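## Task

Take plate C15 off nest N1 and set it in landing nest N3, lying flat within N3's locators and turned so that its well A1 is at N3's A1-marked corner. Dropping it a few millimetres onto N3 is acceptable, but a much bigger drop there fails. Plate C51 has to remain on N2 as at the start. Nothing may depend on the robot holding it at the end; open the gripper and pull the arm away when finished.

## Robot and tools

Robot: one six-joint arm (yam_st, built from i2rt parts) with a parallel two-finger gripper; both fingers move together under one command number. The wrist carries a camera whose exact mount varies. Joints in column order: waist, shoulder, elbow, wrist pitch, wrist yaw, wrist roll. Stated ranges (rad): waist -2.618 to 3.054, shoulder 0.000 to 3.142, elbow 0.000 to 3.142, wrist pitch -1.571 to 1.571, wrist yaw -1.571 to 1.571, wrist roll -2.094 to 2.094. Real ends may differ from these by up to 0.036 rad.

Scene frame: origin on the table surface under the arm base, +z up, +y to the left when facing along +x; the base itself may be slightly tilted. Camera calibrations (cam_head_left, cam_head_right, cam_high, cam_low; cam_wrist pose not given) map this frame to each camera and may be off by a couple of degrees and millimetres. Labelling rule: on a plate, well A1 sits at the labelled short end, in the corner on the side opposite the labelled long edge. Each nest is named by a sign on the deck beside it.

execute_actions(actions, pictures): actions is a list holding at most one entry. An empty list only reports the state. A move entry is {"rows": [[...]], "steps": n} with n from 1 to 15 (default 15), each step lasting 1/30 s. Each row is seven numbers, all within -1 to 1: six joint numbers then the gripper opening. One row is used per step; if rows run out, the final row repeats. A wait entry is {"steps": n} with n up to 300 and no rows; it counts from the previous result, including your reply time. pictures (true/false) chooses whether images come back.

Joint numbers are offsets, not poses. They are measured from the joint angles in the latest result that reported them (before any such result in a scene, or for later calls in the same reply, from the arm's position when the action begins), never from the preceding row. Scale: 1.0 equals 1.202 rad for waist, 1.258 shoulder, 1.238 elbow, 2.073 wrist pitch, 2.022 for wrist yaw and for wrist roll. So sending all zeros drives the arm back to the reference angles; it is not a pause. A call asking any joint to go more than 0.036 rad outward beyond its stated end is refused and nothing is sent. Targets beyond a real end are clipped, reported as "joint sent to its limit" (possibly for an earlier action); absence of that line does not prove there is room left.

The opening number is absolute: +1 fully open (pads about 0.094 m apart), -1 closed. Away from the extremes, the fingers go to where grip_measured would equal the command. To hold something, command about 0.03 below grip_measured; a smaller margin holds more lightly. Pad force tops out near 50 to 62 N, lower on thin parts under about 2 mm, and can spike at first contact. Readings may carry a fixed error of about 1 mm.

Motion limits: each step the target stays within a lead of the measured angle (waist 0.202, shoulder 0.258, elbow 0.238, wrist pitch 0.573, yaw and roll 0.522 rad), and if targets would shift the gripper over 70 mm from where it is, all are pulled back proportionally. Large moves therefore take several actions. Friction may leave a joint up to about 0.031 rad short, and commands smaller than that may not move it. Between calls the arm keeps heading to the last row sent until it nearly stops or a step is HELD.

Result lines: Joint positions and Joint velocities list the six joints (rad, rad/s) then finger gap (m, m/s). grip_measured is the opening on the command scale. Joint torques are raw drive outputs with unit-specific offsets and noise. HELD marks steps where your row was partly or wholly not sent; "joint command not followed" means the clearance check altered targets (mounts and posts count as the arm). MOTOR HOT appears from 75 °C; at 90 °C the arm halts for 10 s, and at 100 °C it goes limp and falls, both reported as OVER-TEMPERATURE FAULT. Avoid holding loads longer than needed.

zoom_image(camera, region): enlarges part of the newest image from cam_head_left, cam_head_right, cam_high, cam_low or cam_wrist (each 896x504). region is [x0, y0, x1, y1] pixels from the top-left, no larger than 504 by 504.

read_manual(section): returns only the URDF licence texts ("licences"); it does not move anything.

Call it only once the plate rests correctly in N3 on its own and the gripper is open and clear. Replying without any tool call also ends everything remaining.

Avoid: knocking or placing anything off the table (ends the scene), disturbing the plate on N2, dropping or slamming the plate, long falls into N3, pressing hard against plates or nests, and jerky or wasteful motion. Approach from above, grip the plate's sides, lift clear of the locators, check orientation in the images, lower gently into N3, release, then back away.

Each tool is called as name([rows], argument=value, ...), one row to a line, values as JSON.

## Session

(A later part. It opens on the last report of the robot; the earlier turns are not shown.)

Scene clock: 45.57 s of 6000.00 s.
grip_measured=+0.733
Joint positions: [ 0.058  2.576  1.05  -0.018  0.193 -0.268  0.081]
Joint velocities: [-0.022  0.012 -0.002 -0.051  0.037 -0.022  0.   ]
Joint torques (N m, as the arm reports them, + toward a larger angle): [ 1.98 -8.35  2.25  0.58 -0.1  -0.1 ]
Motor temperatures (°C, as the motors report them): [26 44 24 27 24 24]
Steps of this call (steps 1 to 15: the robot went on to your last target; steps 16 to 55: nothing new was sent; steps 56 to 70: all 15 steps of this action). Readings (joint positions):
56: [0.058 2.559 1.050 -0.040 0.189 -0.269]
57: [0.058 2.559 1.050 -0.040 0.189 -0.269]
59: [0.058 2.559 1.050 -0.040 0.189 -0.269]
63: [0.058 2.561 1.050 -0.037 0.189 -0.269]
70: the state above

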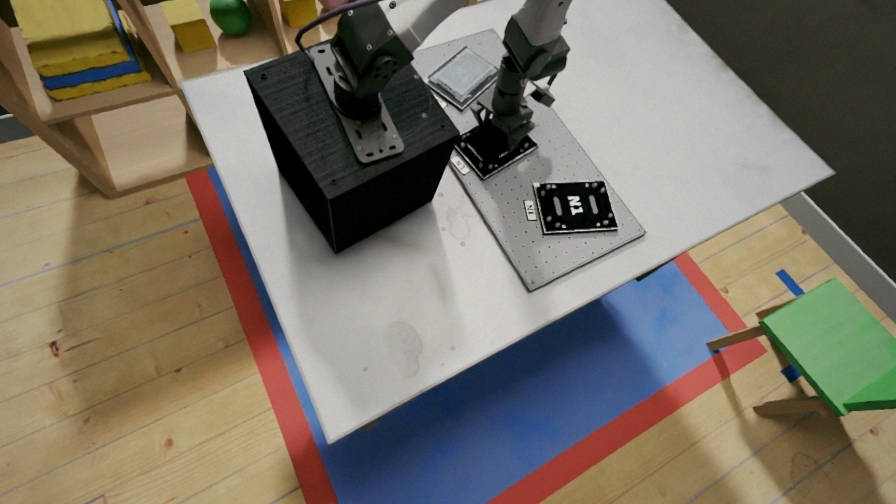

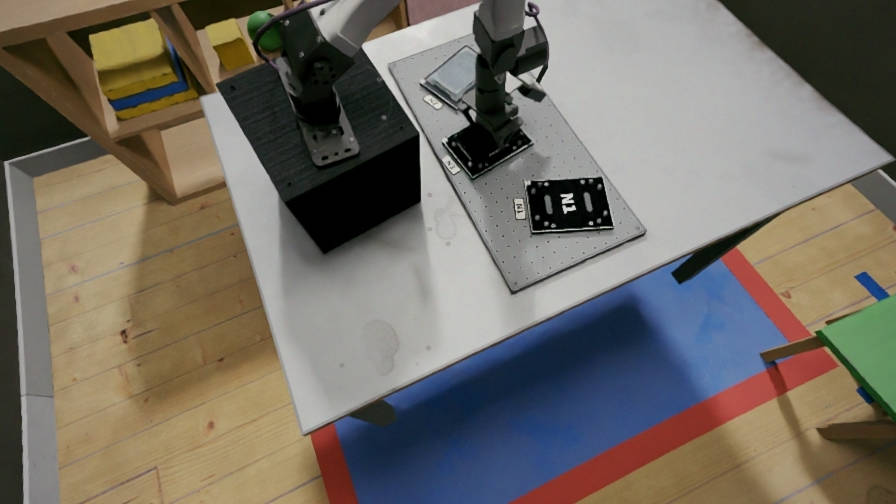

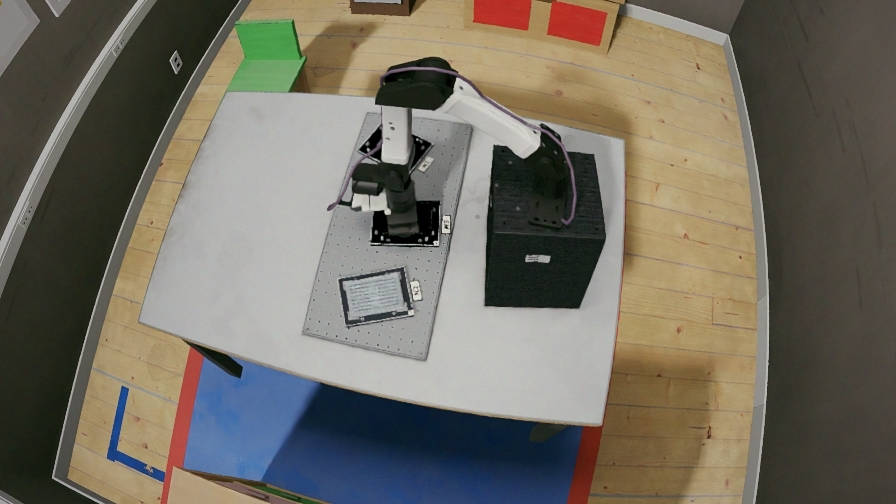

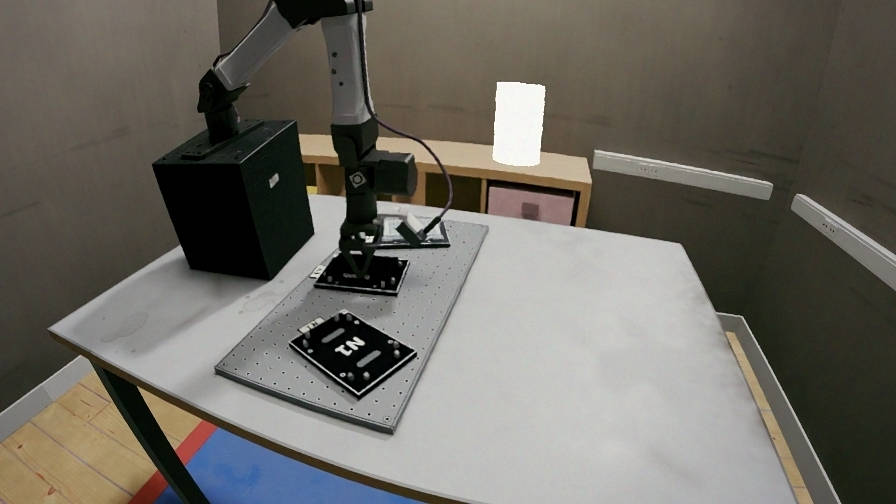

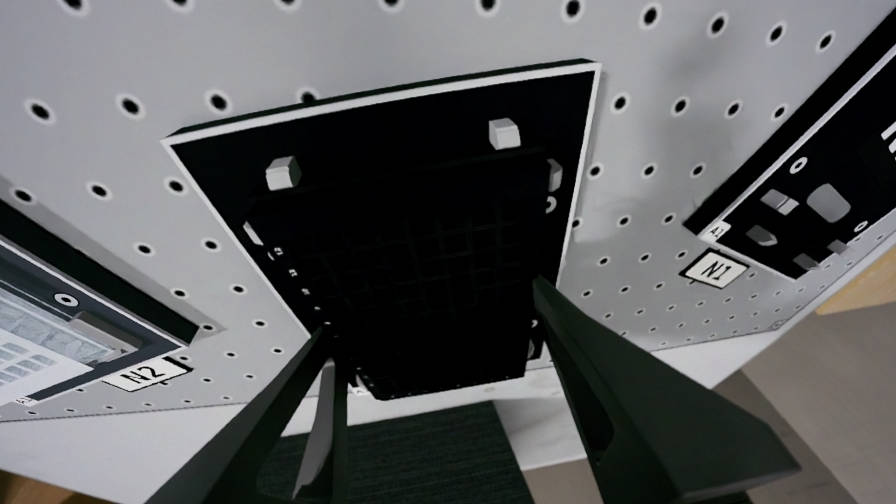

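execute_actions([
  {"rows":[[0,0.02,0,0.003,0,0,0.71],[0,0.03,0,0.006,0,0,0.71],[0,0.04,0,0.009,0,0,0.71],[0,0.048,0,0.012,0,0,0.71]],"steps":15},
])

Scene clock: 46.73 s of 6000.00 s.
grip_measured=+0.733
Joint positions: [ 0.058  2.578  1.05  -0.017  0.193 -0.268  0.081]
Joint velocities: [ 0.007 -0.017 -0.012 -0.022 -0.022 -0.066  0.   ]
Joint torques (N m, as the arm reports them, + toward a larger angle): [ 1.07 -6.18  2.34  0.75 -0.06 -0.09]
Motor temperatures (°C, as the motors report them): [26 44 24 27 24 24]
Steps of this call (steps 1 to 15: the robot went on to your last target; steps 16 to 20: nothing new was sent; steps 21 to 35: all 15 steps of this action). Readings (joint positions):
21: [0.058 2.576 1.050 -0.018 0.193 -0.268]
22: [0.058 2.576 1.050 -0.018 0.193 -0.268]
24: [0.058 2.577 1.050 -0.017 0.193 -0.268]
28: [0.058 2.578 1.050 -0.017 0.193 -0.268]
35: the state above

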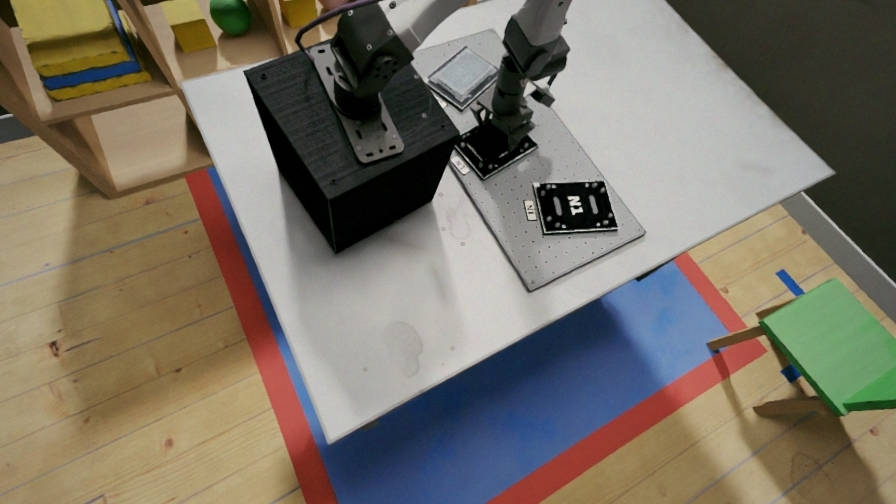

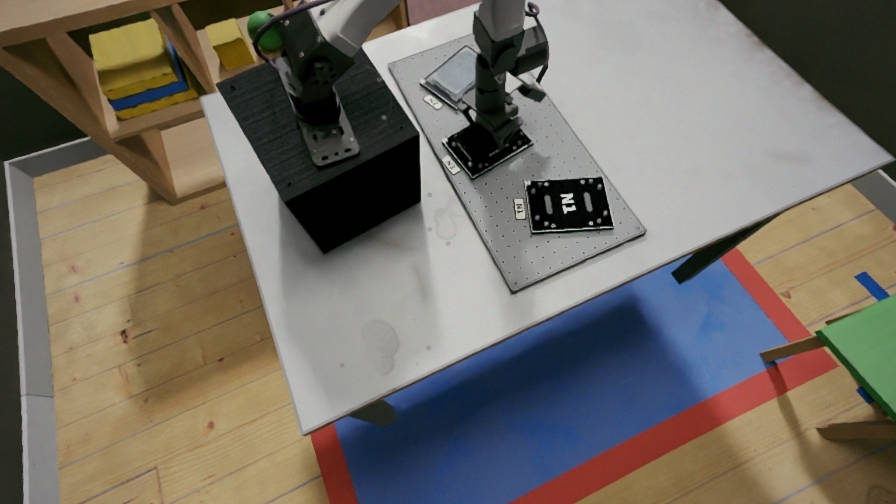

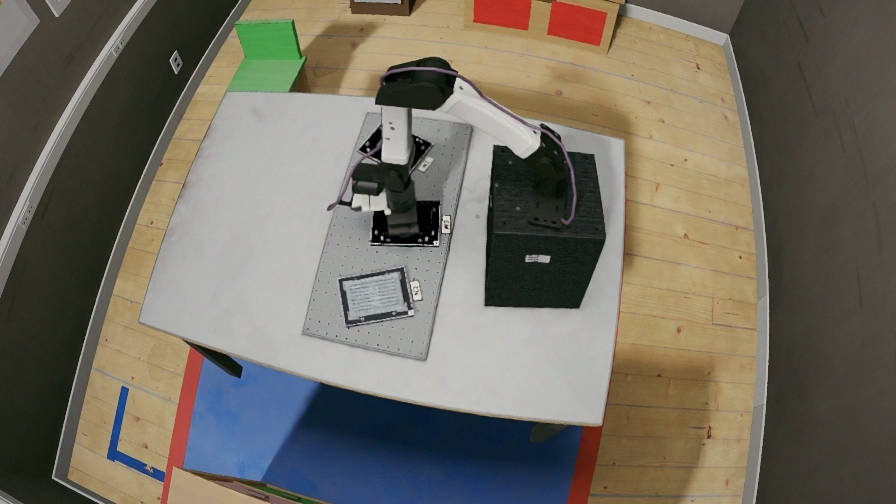

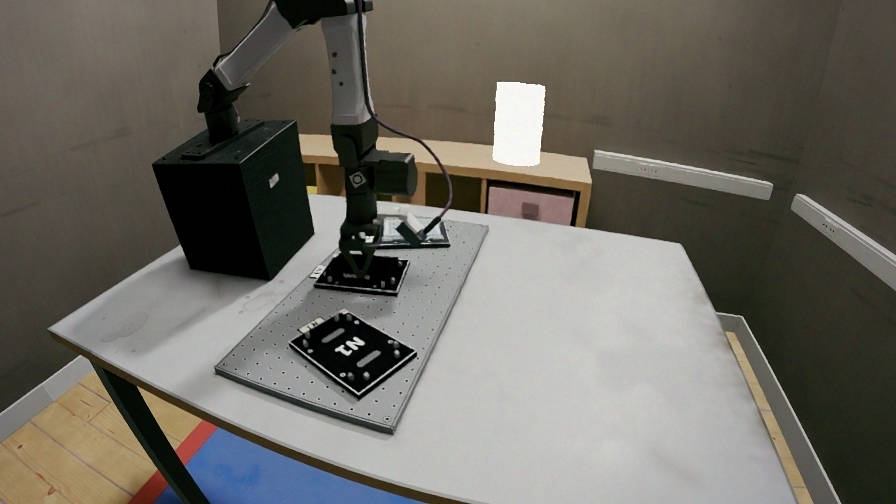

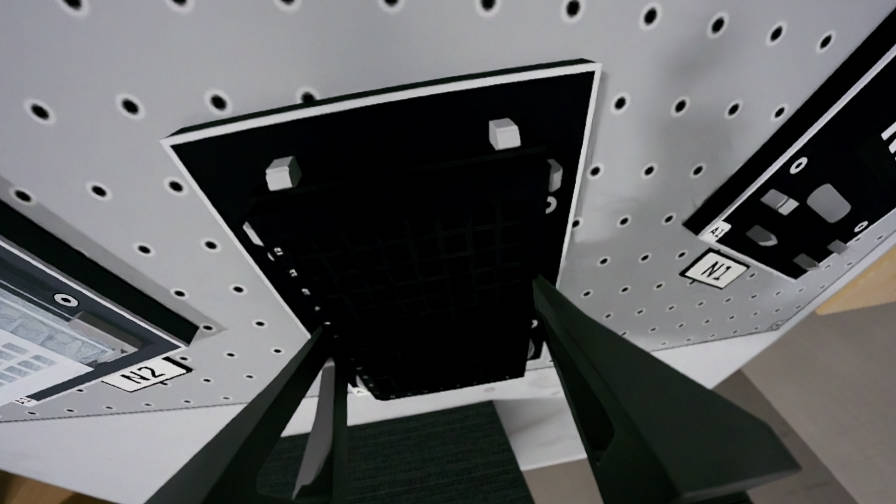

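Hard contact; stop pressing and inspect.

execute_actions([
  {"rows":[[0,0,0,0,0,0,0.71]],"steps":3},
], pictures=true)

zoom_image(camera="cam_low", region=[300,220,430,306])

zoom_image(camera="cam_head_right", region=[430,90,550,190])

Scene clock: 47.83 s of 6000.00 s.
grip_measured=+0.733
Joint positions: [ 0.058  2.576  1.05  -0.018  0.193 -0.268  0.081]
Joint velocities: [-0.012 -0.012 -0.027 -0.007 -0.125 -0.022 -0.001]
Joint torques (N m, as the arm reports them, + toward a larger angle): [  1.1  -10.66   2.31   0.44  -0.05  -0.06]
Motor temperatures (°C, as the motors report them): [26 43 24 27 24 24]
Steps of this call (steps 1 to 15: the robot went on to your last target; steps 16 to 30: nothing new was sent; steps 31 to 33: all 3 steps of this action). Readings (joint positions):
31: [0.058 2.577 1.050 -0.017 0.193 -0.268]
32: [0.058 2.576 1.050 -0.018 0.193 -0.268]
33: the state above

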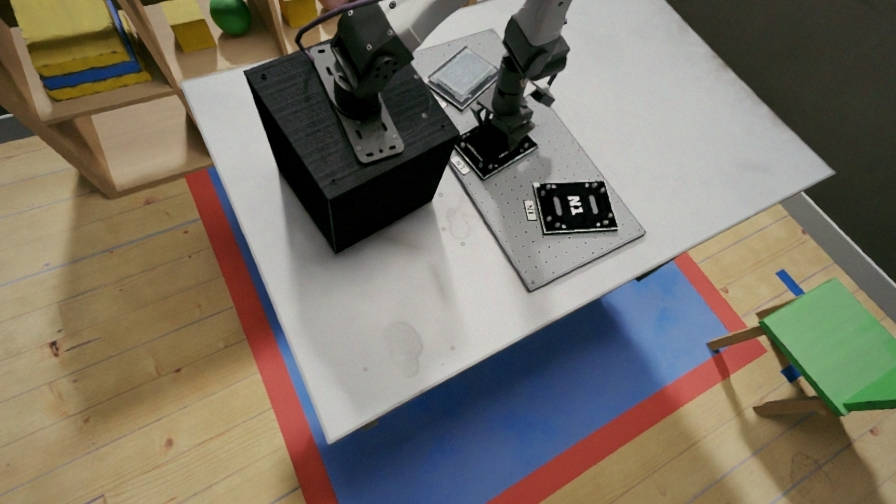

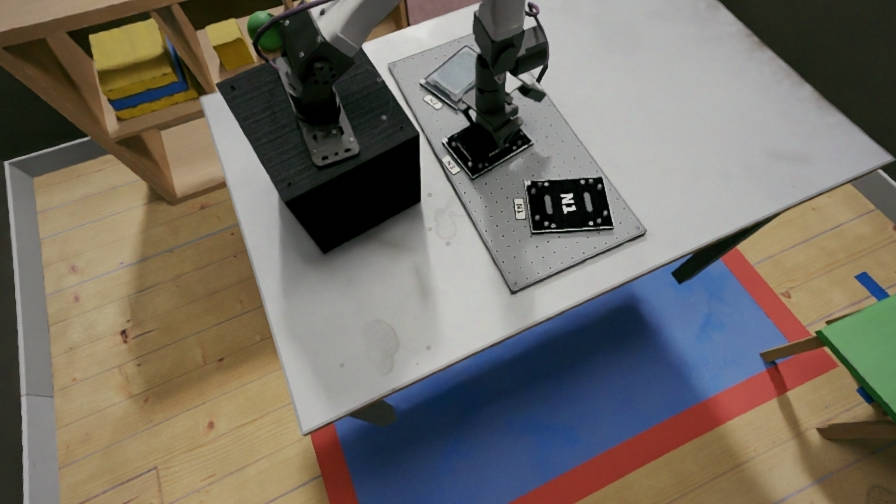

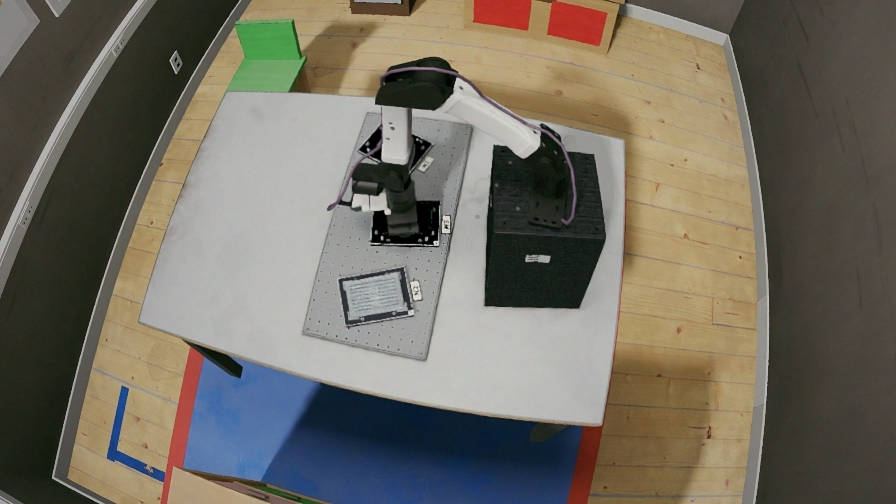

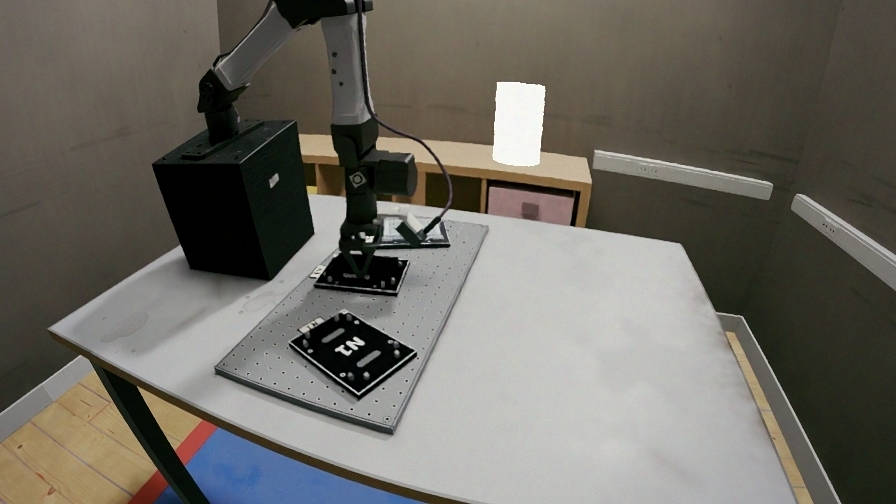

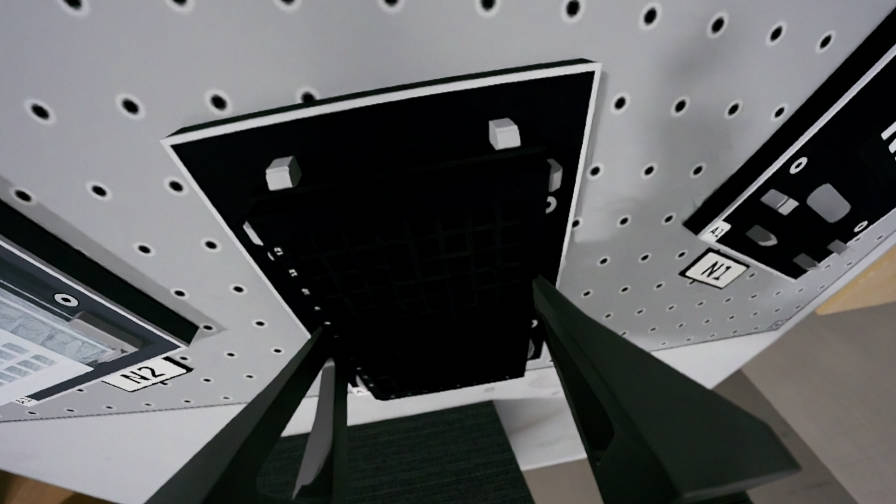

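Region (300, 220, 430, 306) of cam_low's 896x504 image, scaled by 3.877, with more detail than that image has; it fills the top 333 rows of this view, and the rest is white.

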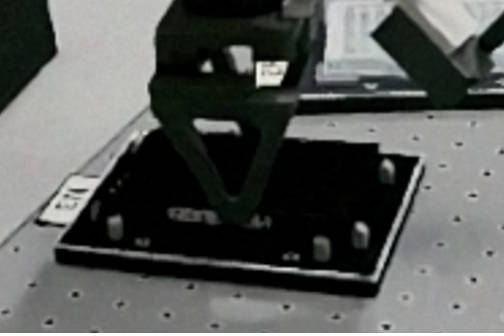

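Region (430, 90, 550, 190) of cam_head_right's 896x504 image, scaled by 4.200, with more detail than that image has.

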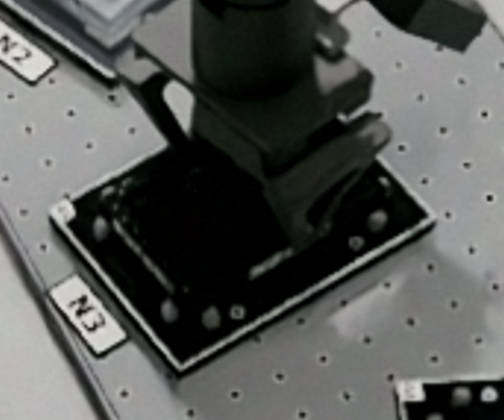

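execute_actions([
  {"rows":[[0,-0.01,0,0.005,0,0,0.71],[0,-0.015,0,0.01,0,0,0.71],[0,-0.015,0,0.014,0,0,0.71],[0,-0.015,0,0.016,0,0,0.71],[0,-0.015,0,0.016,0,0,0.71],[0,0,0,0.016,0,0,0.71],[0,0.015,0,0.016,0,0,0.71],[0,0.025,0,0.016,0,0,0.71],[0,0.032,0,0.016,0,0,0.71]],"steps":15},
])

zoom_image(camera="cam_low", region=[300,220,430,306])

Scene clock: 49.60 s of 6000.00 s.
grip_measured=+0.733
Joint positions: [ 0.058  2.576  1.05  -0.016  0.193 -0.268  0.081]
Joint velocities: [-0.022  0.017 -0.002 -0.037  0.051 -0.037 -0.   ]
Joint torques (N m, as the arm reports them, + toward a larger angle): [ 1.11 -7.58  2.33  0.83 -0.05 -0.1 ]
Motor temperatures (°C, as the motors report them): [26 43 24 27 24 24]
Steps of this call (steps 1 to 15: the robot went on to your last target; steps 16 to 38: nothing new was sent; steps 39 to 53: all 15 steps of this action). Readings (joint positions):
39: [0.058 2.576 1.050 -0.018 0.193 -0.268]
40: [0.058 2.575 1.050 -0.017 0.193 -0.268]
42: [0.058 2.575 1.050 -0.017 0.193 -0.268]
46: [0.058 2.575 1.050 -0.017 0.193 -0.268]
53: the state above

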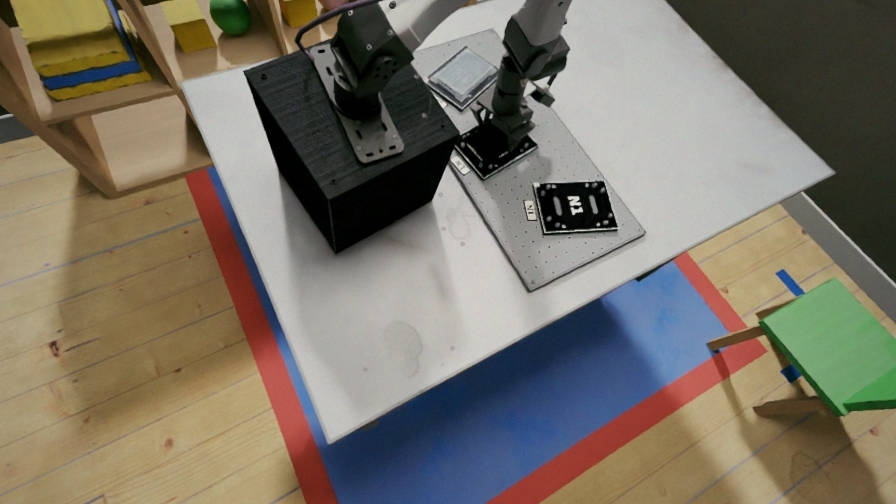

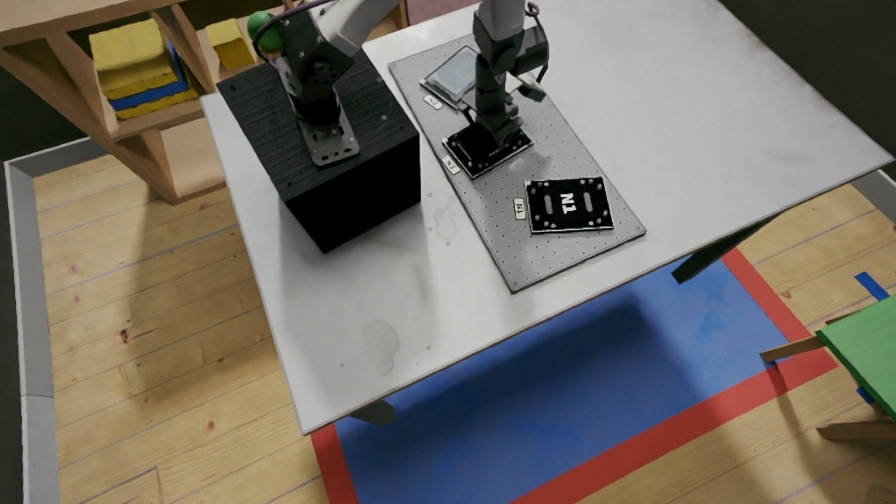

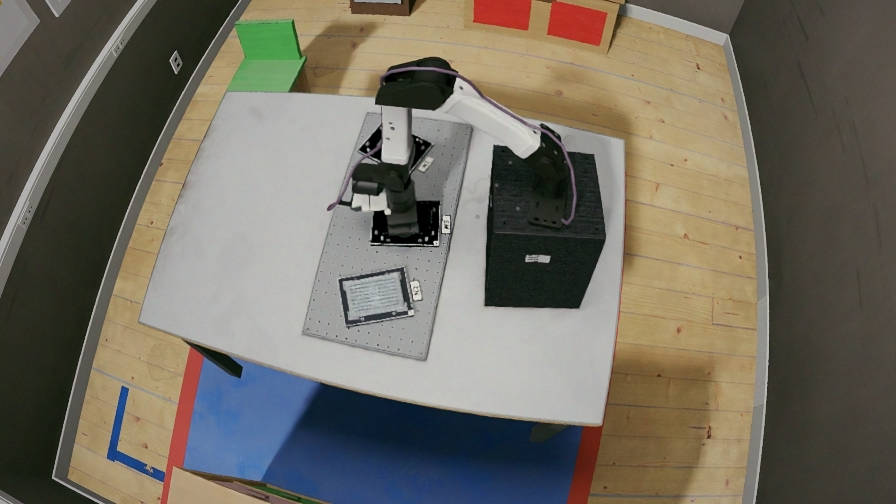

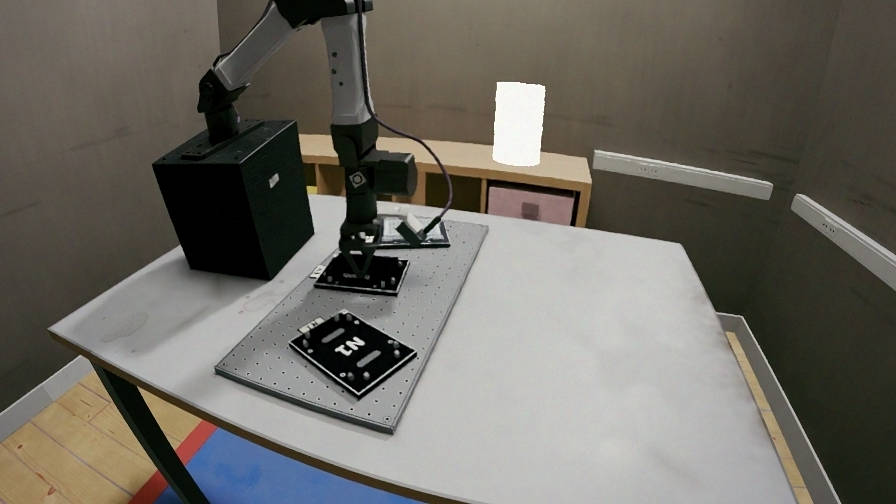

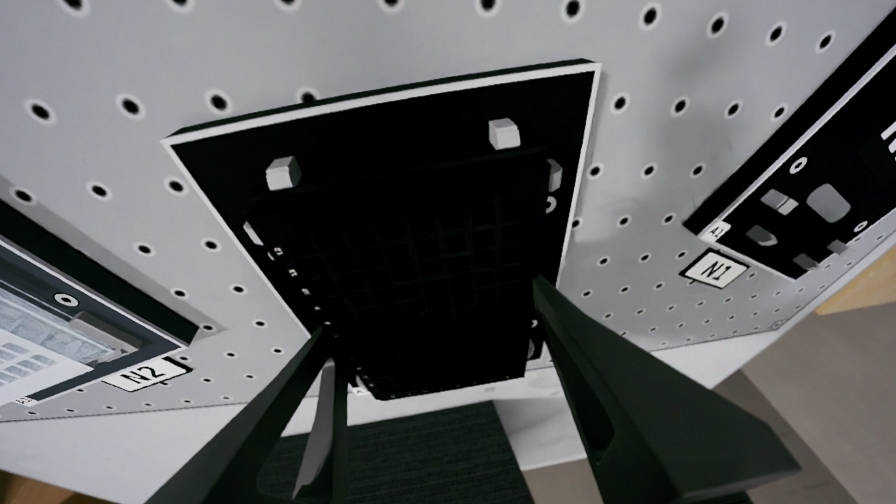

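Region (300, 220, 430, 306) of cam_low's 896x504 image, scaled by 3.877, with more detail than that image has; it fills the top 333 rows of this view, and the rest is white.

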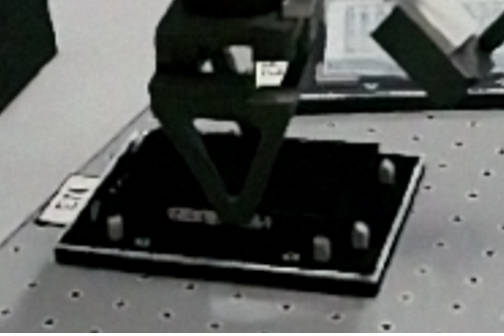

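execute_actions([
  {"rows":[[0,0,0,0,0,0,0.78],[0,0,0,0,0,0,0.78],[0,0,0,0,0,0,0.78],[0,0,0,0,0,0,0.85],[0,0,0,0,0,0,0.85],[0,0,0,0,0,0,0.85],[0,0,0,0,0,0,0.92],[0,0,0,0,0,0,0.92],[0,0,0,0,0,0,0.92],[0,-0.05,-0.015,-0.02,0,0,0.92],[0,-0.1,-0.03,-0.04,0,0,0.92]],"steps":15},
], pictures=false)

execute_actions([
  {"rows":[[0,-0.2,0,-0.06,0,0,1]],"steps":15},
])

zoom_image(camera="cam_low", region=[300,220,430,306])

zoom_image(camera="cam_head_right", region=[430,90,550,190])

Scene clock: 52.27 s of 6000.00 s.
grip_measured=+0.919
Joint positions: [ 0.058  2.478  1.024 -0.076  0.198 -0.268  0.09 ]
Joint velocities: [ 0.002 -0.339  0.002 -0.007 -0.022 -0.007  0.002]
Joint torques (N m, as the arm reports them, + toward a larger angle): [  1.11 -10.97   2.03   0.28  -0.12  -0.1 ]
Motor temperatures (°C, as the motors report them): [26 43 24 27 24 24]
Steps of this call (steps 1 to 15: the robot went on to your last target; steps 16 to 65: nothing new was sent; steps 66 to 80: all 15 steps of this action). Readings (joint positions):
66: [0.058 2.576 1.050 -0.018 0.193 -0.268]
67: [0.058 2.576 1.050 -0.018 0.193 -0.268]
69: [0.058 2.576 1.050 -0.018 0.196 -0.268]
73: [0.058 2.576 1.050 -0.016 0.200 -0.268]
80: the state above

Scene clock: 52.77 s of 6000.00 s.
grip_measured=+1.000
Joint positions: [ 0.058  2.215  1.031 -0.188  0.198 -0.268  0.094]
Joint velocities: [ 0.012  0.012  0.007 -0.11  -0.022  0.066  0.   ]
Joint torques (N m, as the arm reports them, + toward a larger angle): [ 1.11 -9.69  3.96  0.78 -0.05 -0.09]
Motor temperatures (°C, as the motors report them): [26 43 24 27 24 24]
Steps of this call (steps 1 to 15: all 15 steps of this action). Readings (joint positions):
1: [0.058 2.449 1.023 -0.093 0.198 -0.268]
2: [0.058 2.404 1.016 -0.126 0.198 -0.268]
4: [0.058 2.304 1.014 -0.161 0.198 -0.268]
8: [0.058 2.215 1.031 -0.159 0.198 -0.268]
15: the state above

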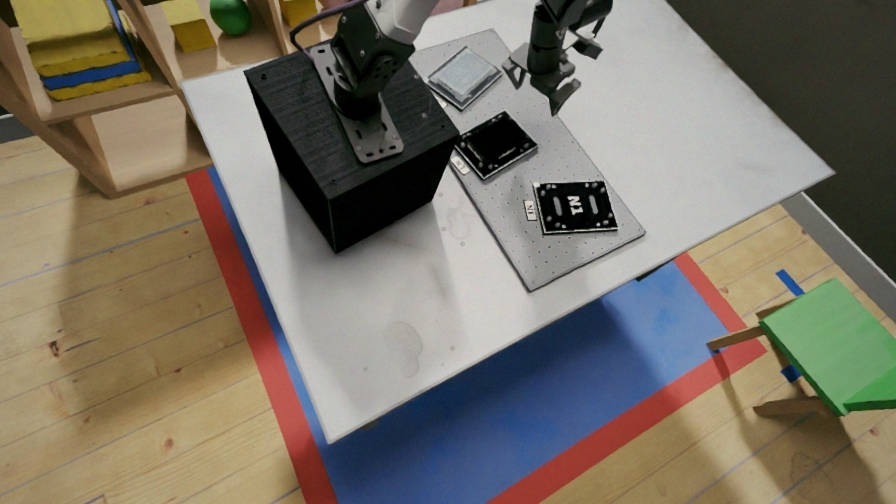

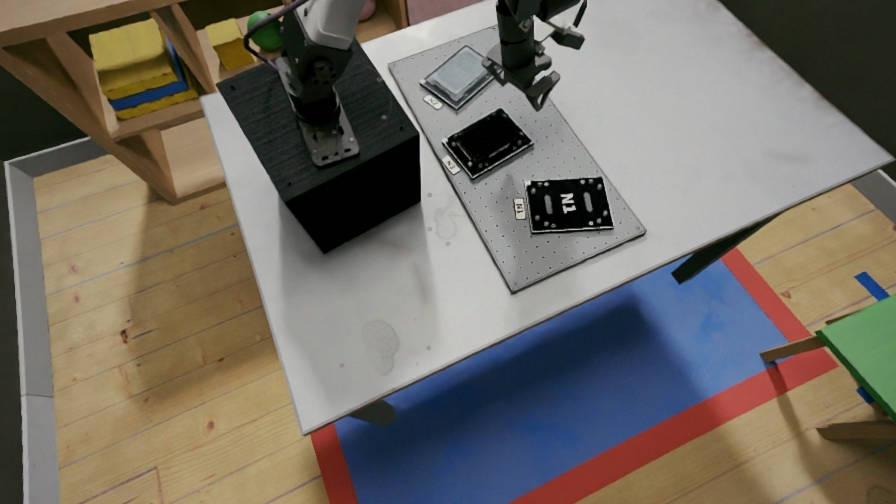

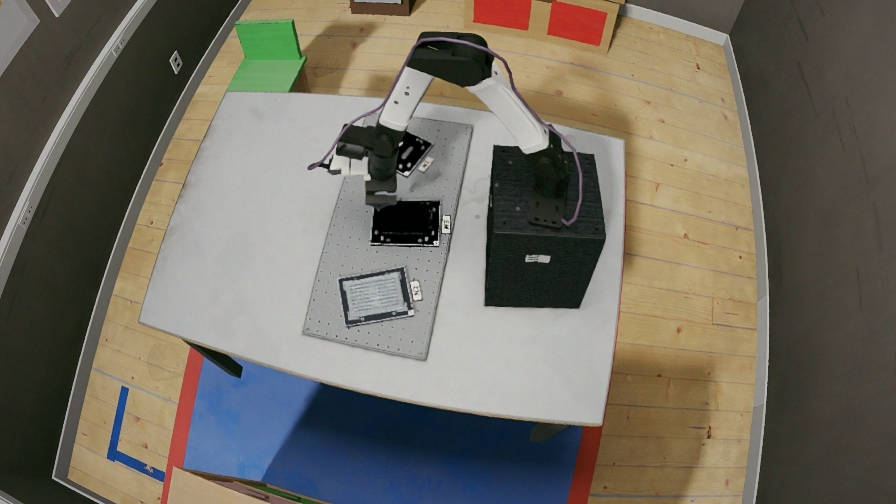

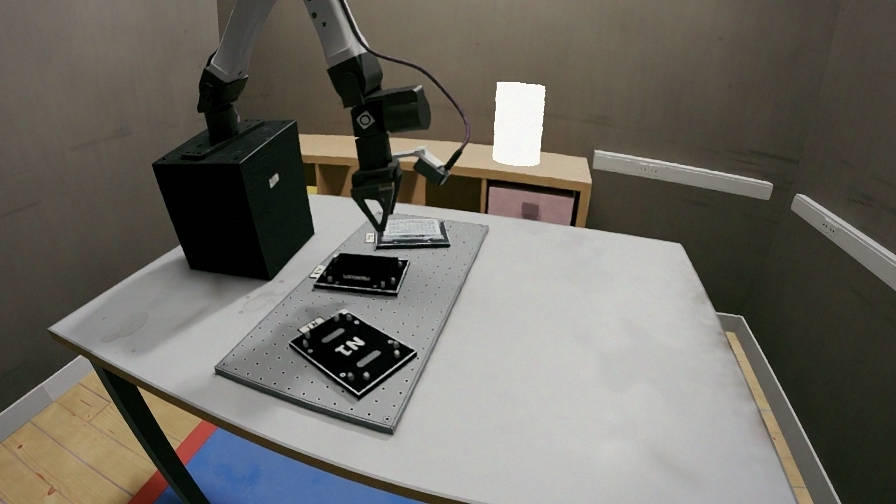

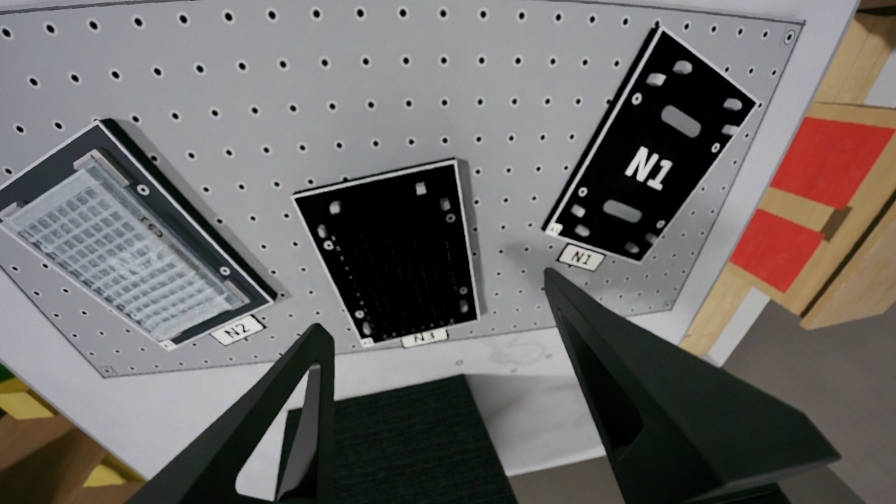

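Region (300, 220, 430, 306) of cam_low's 896x504 image, scaled by 3.877, with more detail than that image has; it fills the top 333 rows of this view, and the rest is white.

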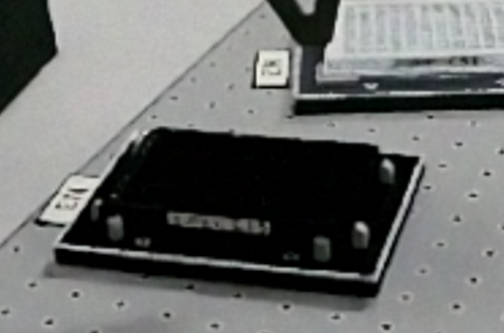

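Region (430, 90, 550, 190) of cam_head_right's 896x504 image, scaled by 4.200, with more detail than that image has.

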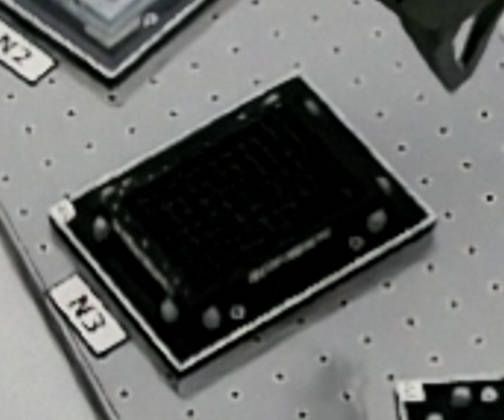

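Seated, all pins visible around it.

finished_scene(scene=2)

The scene is finished: the task was done.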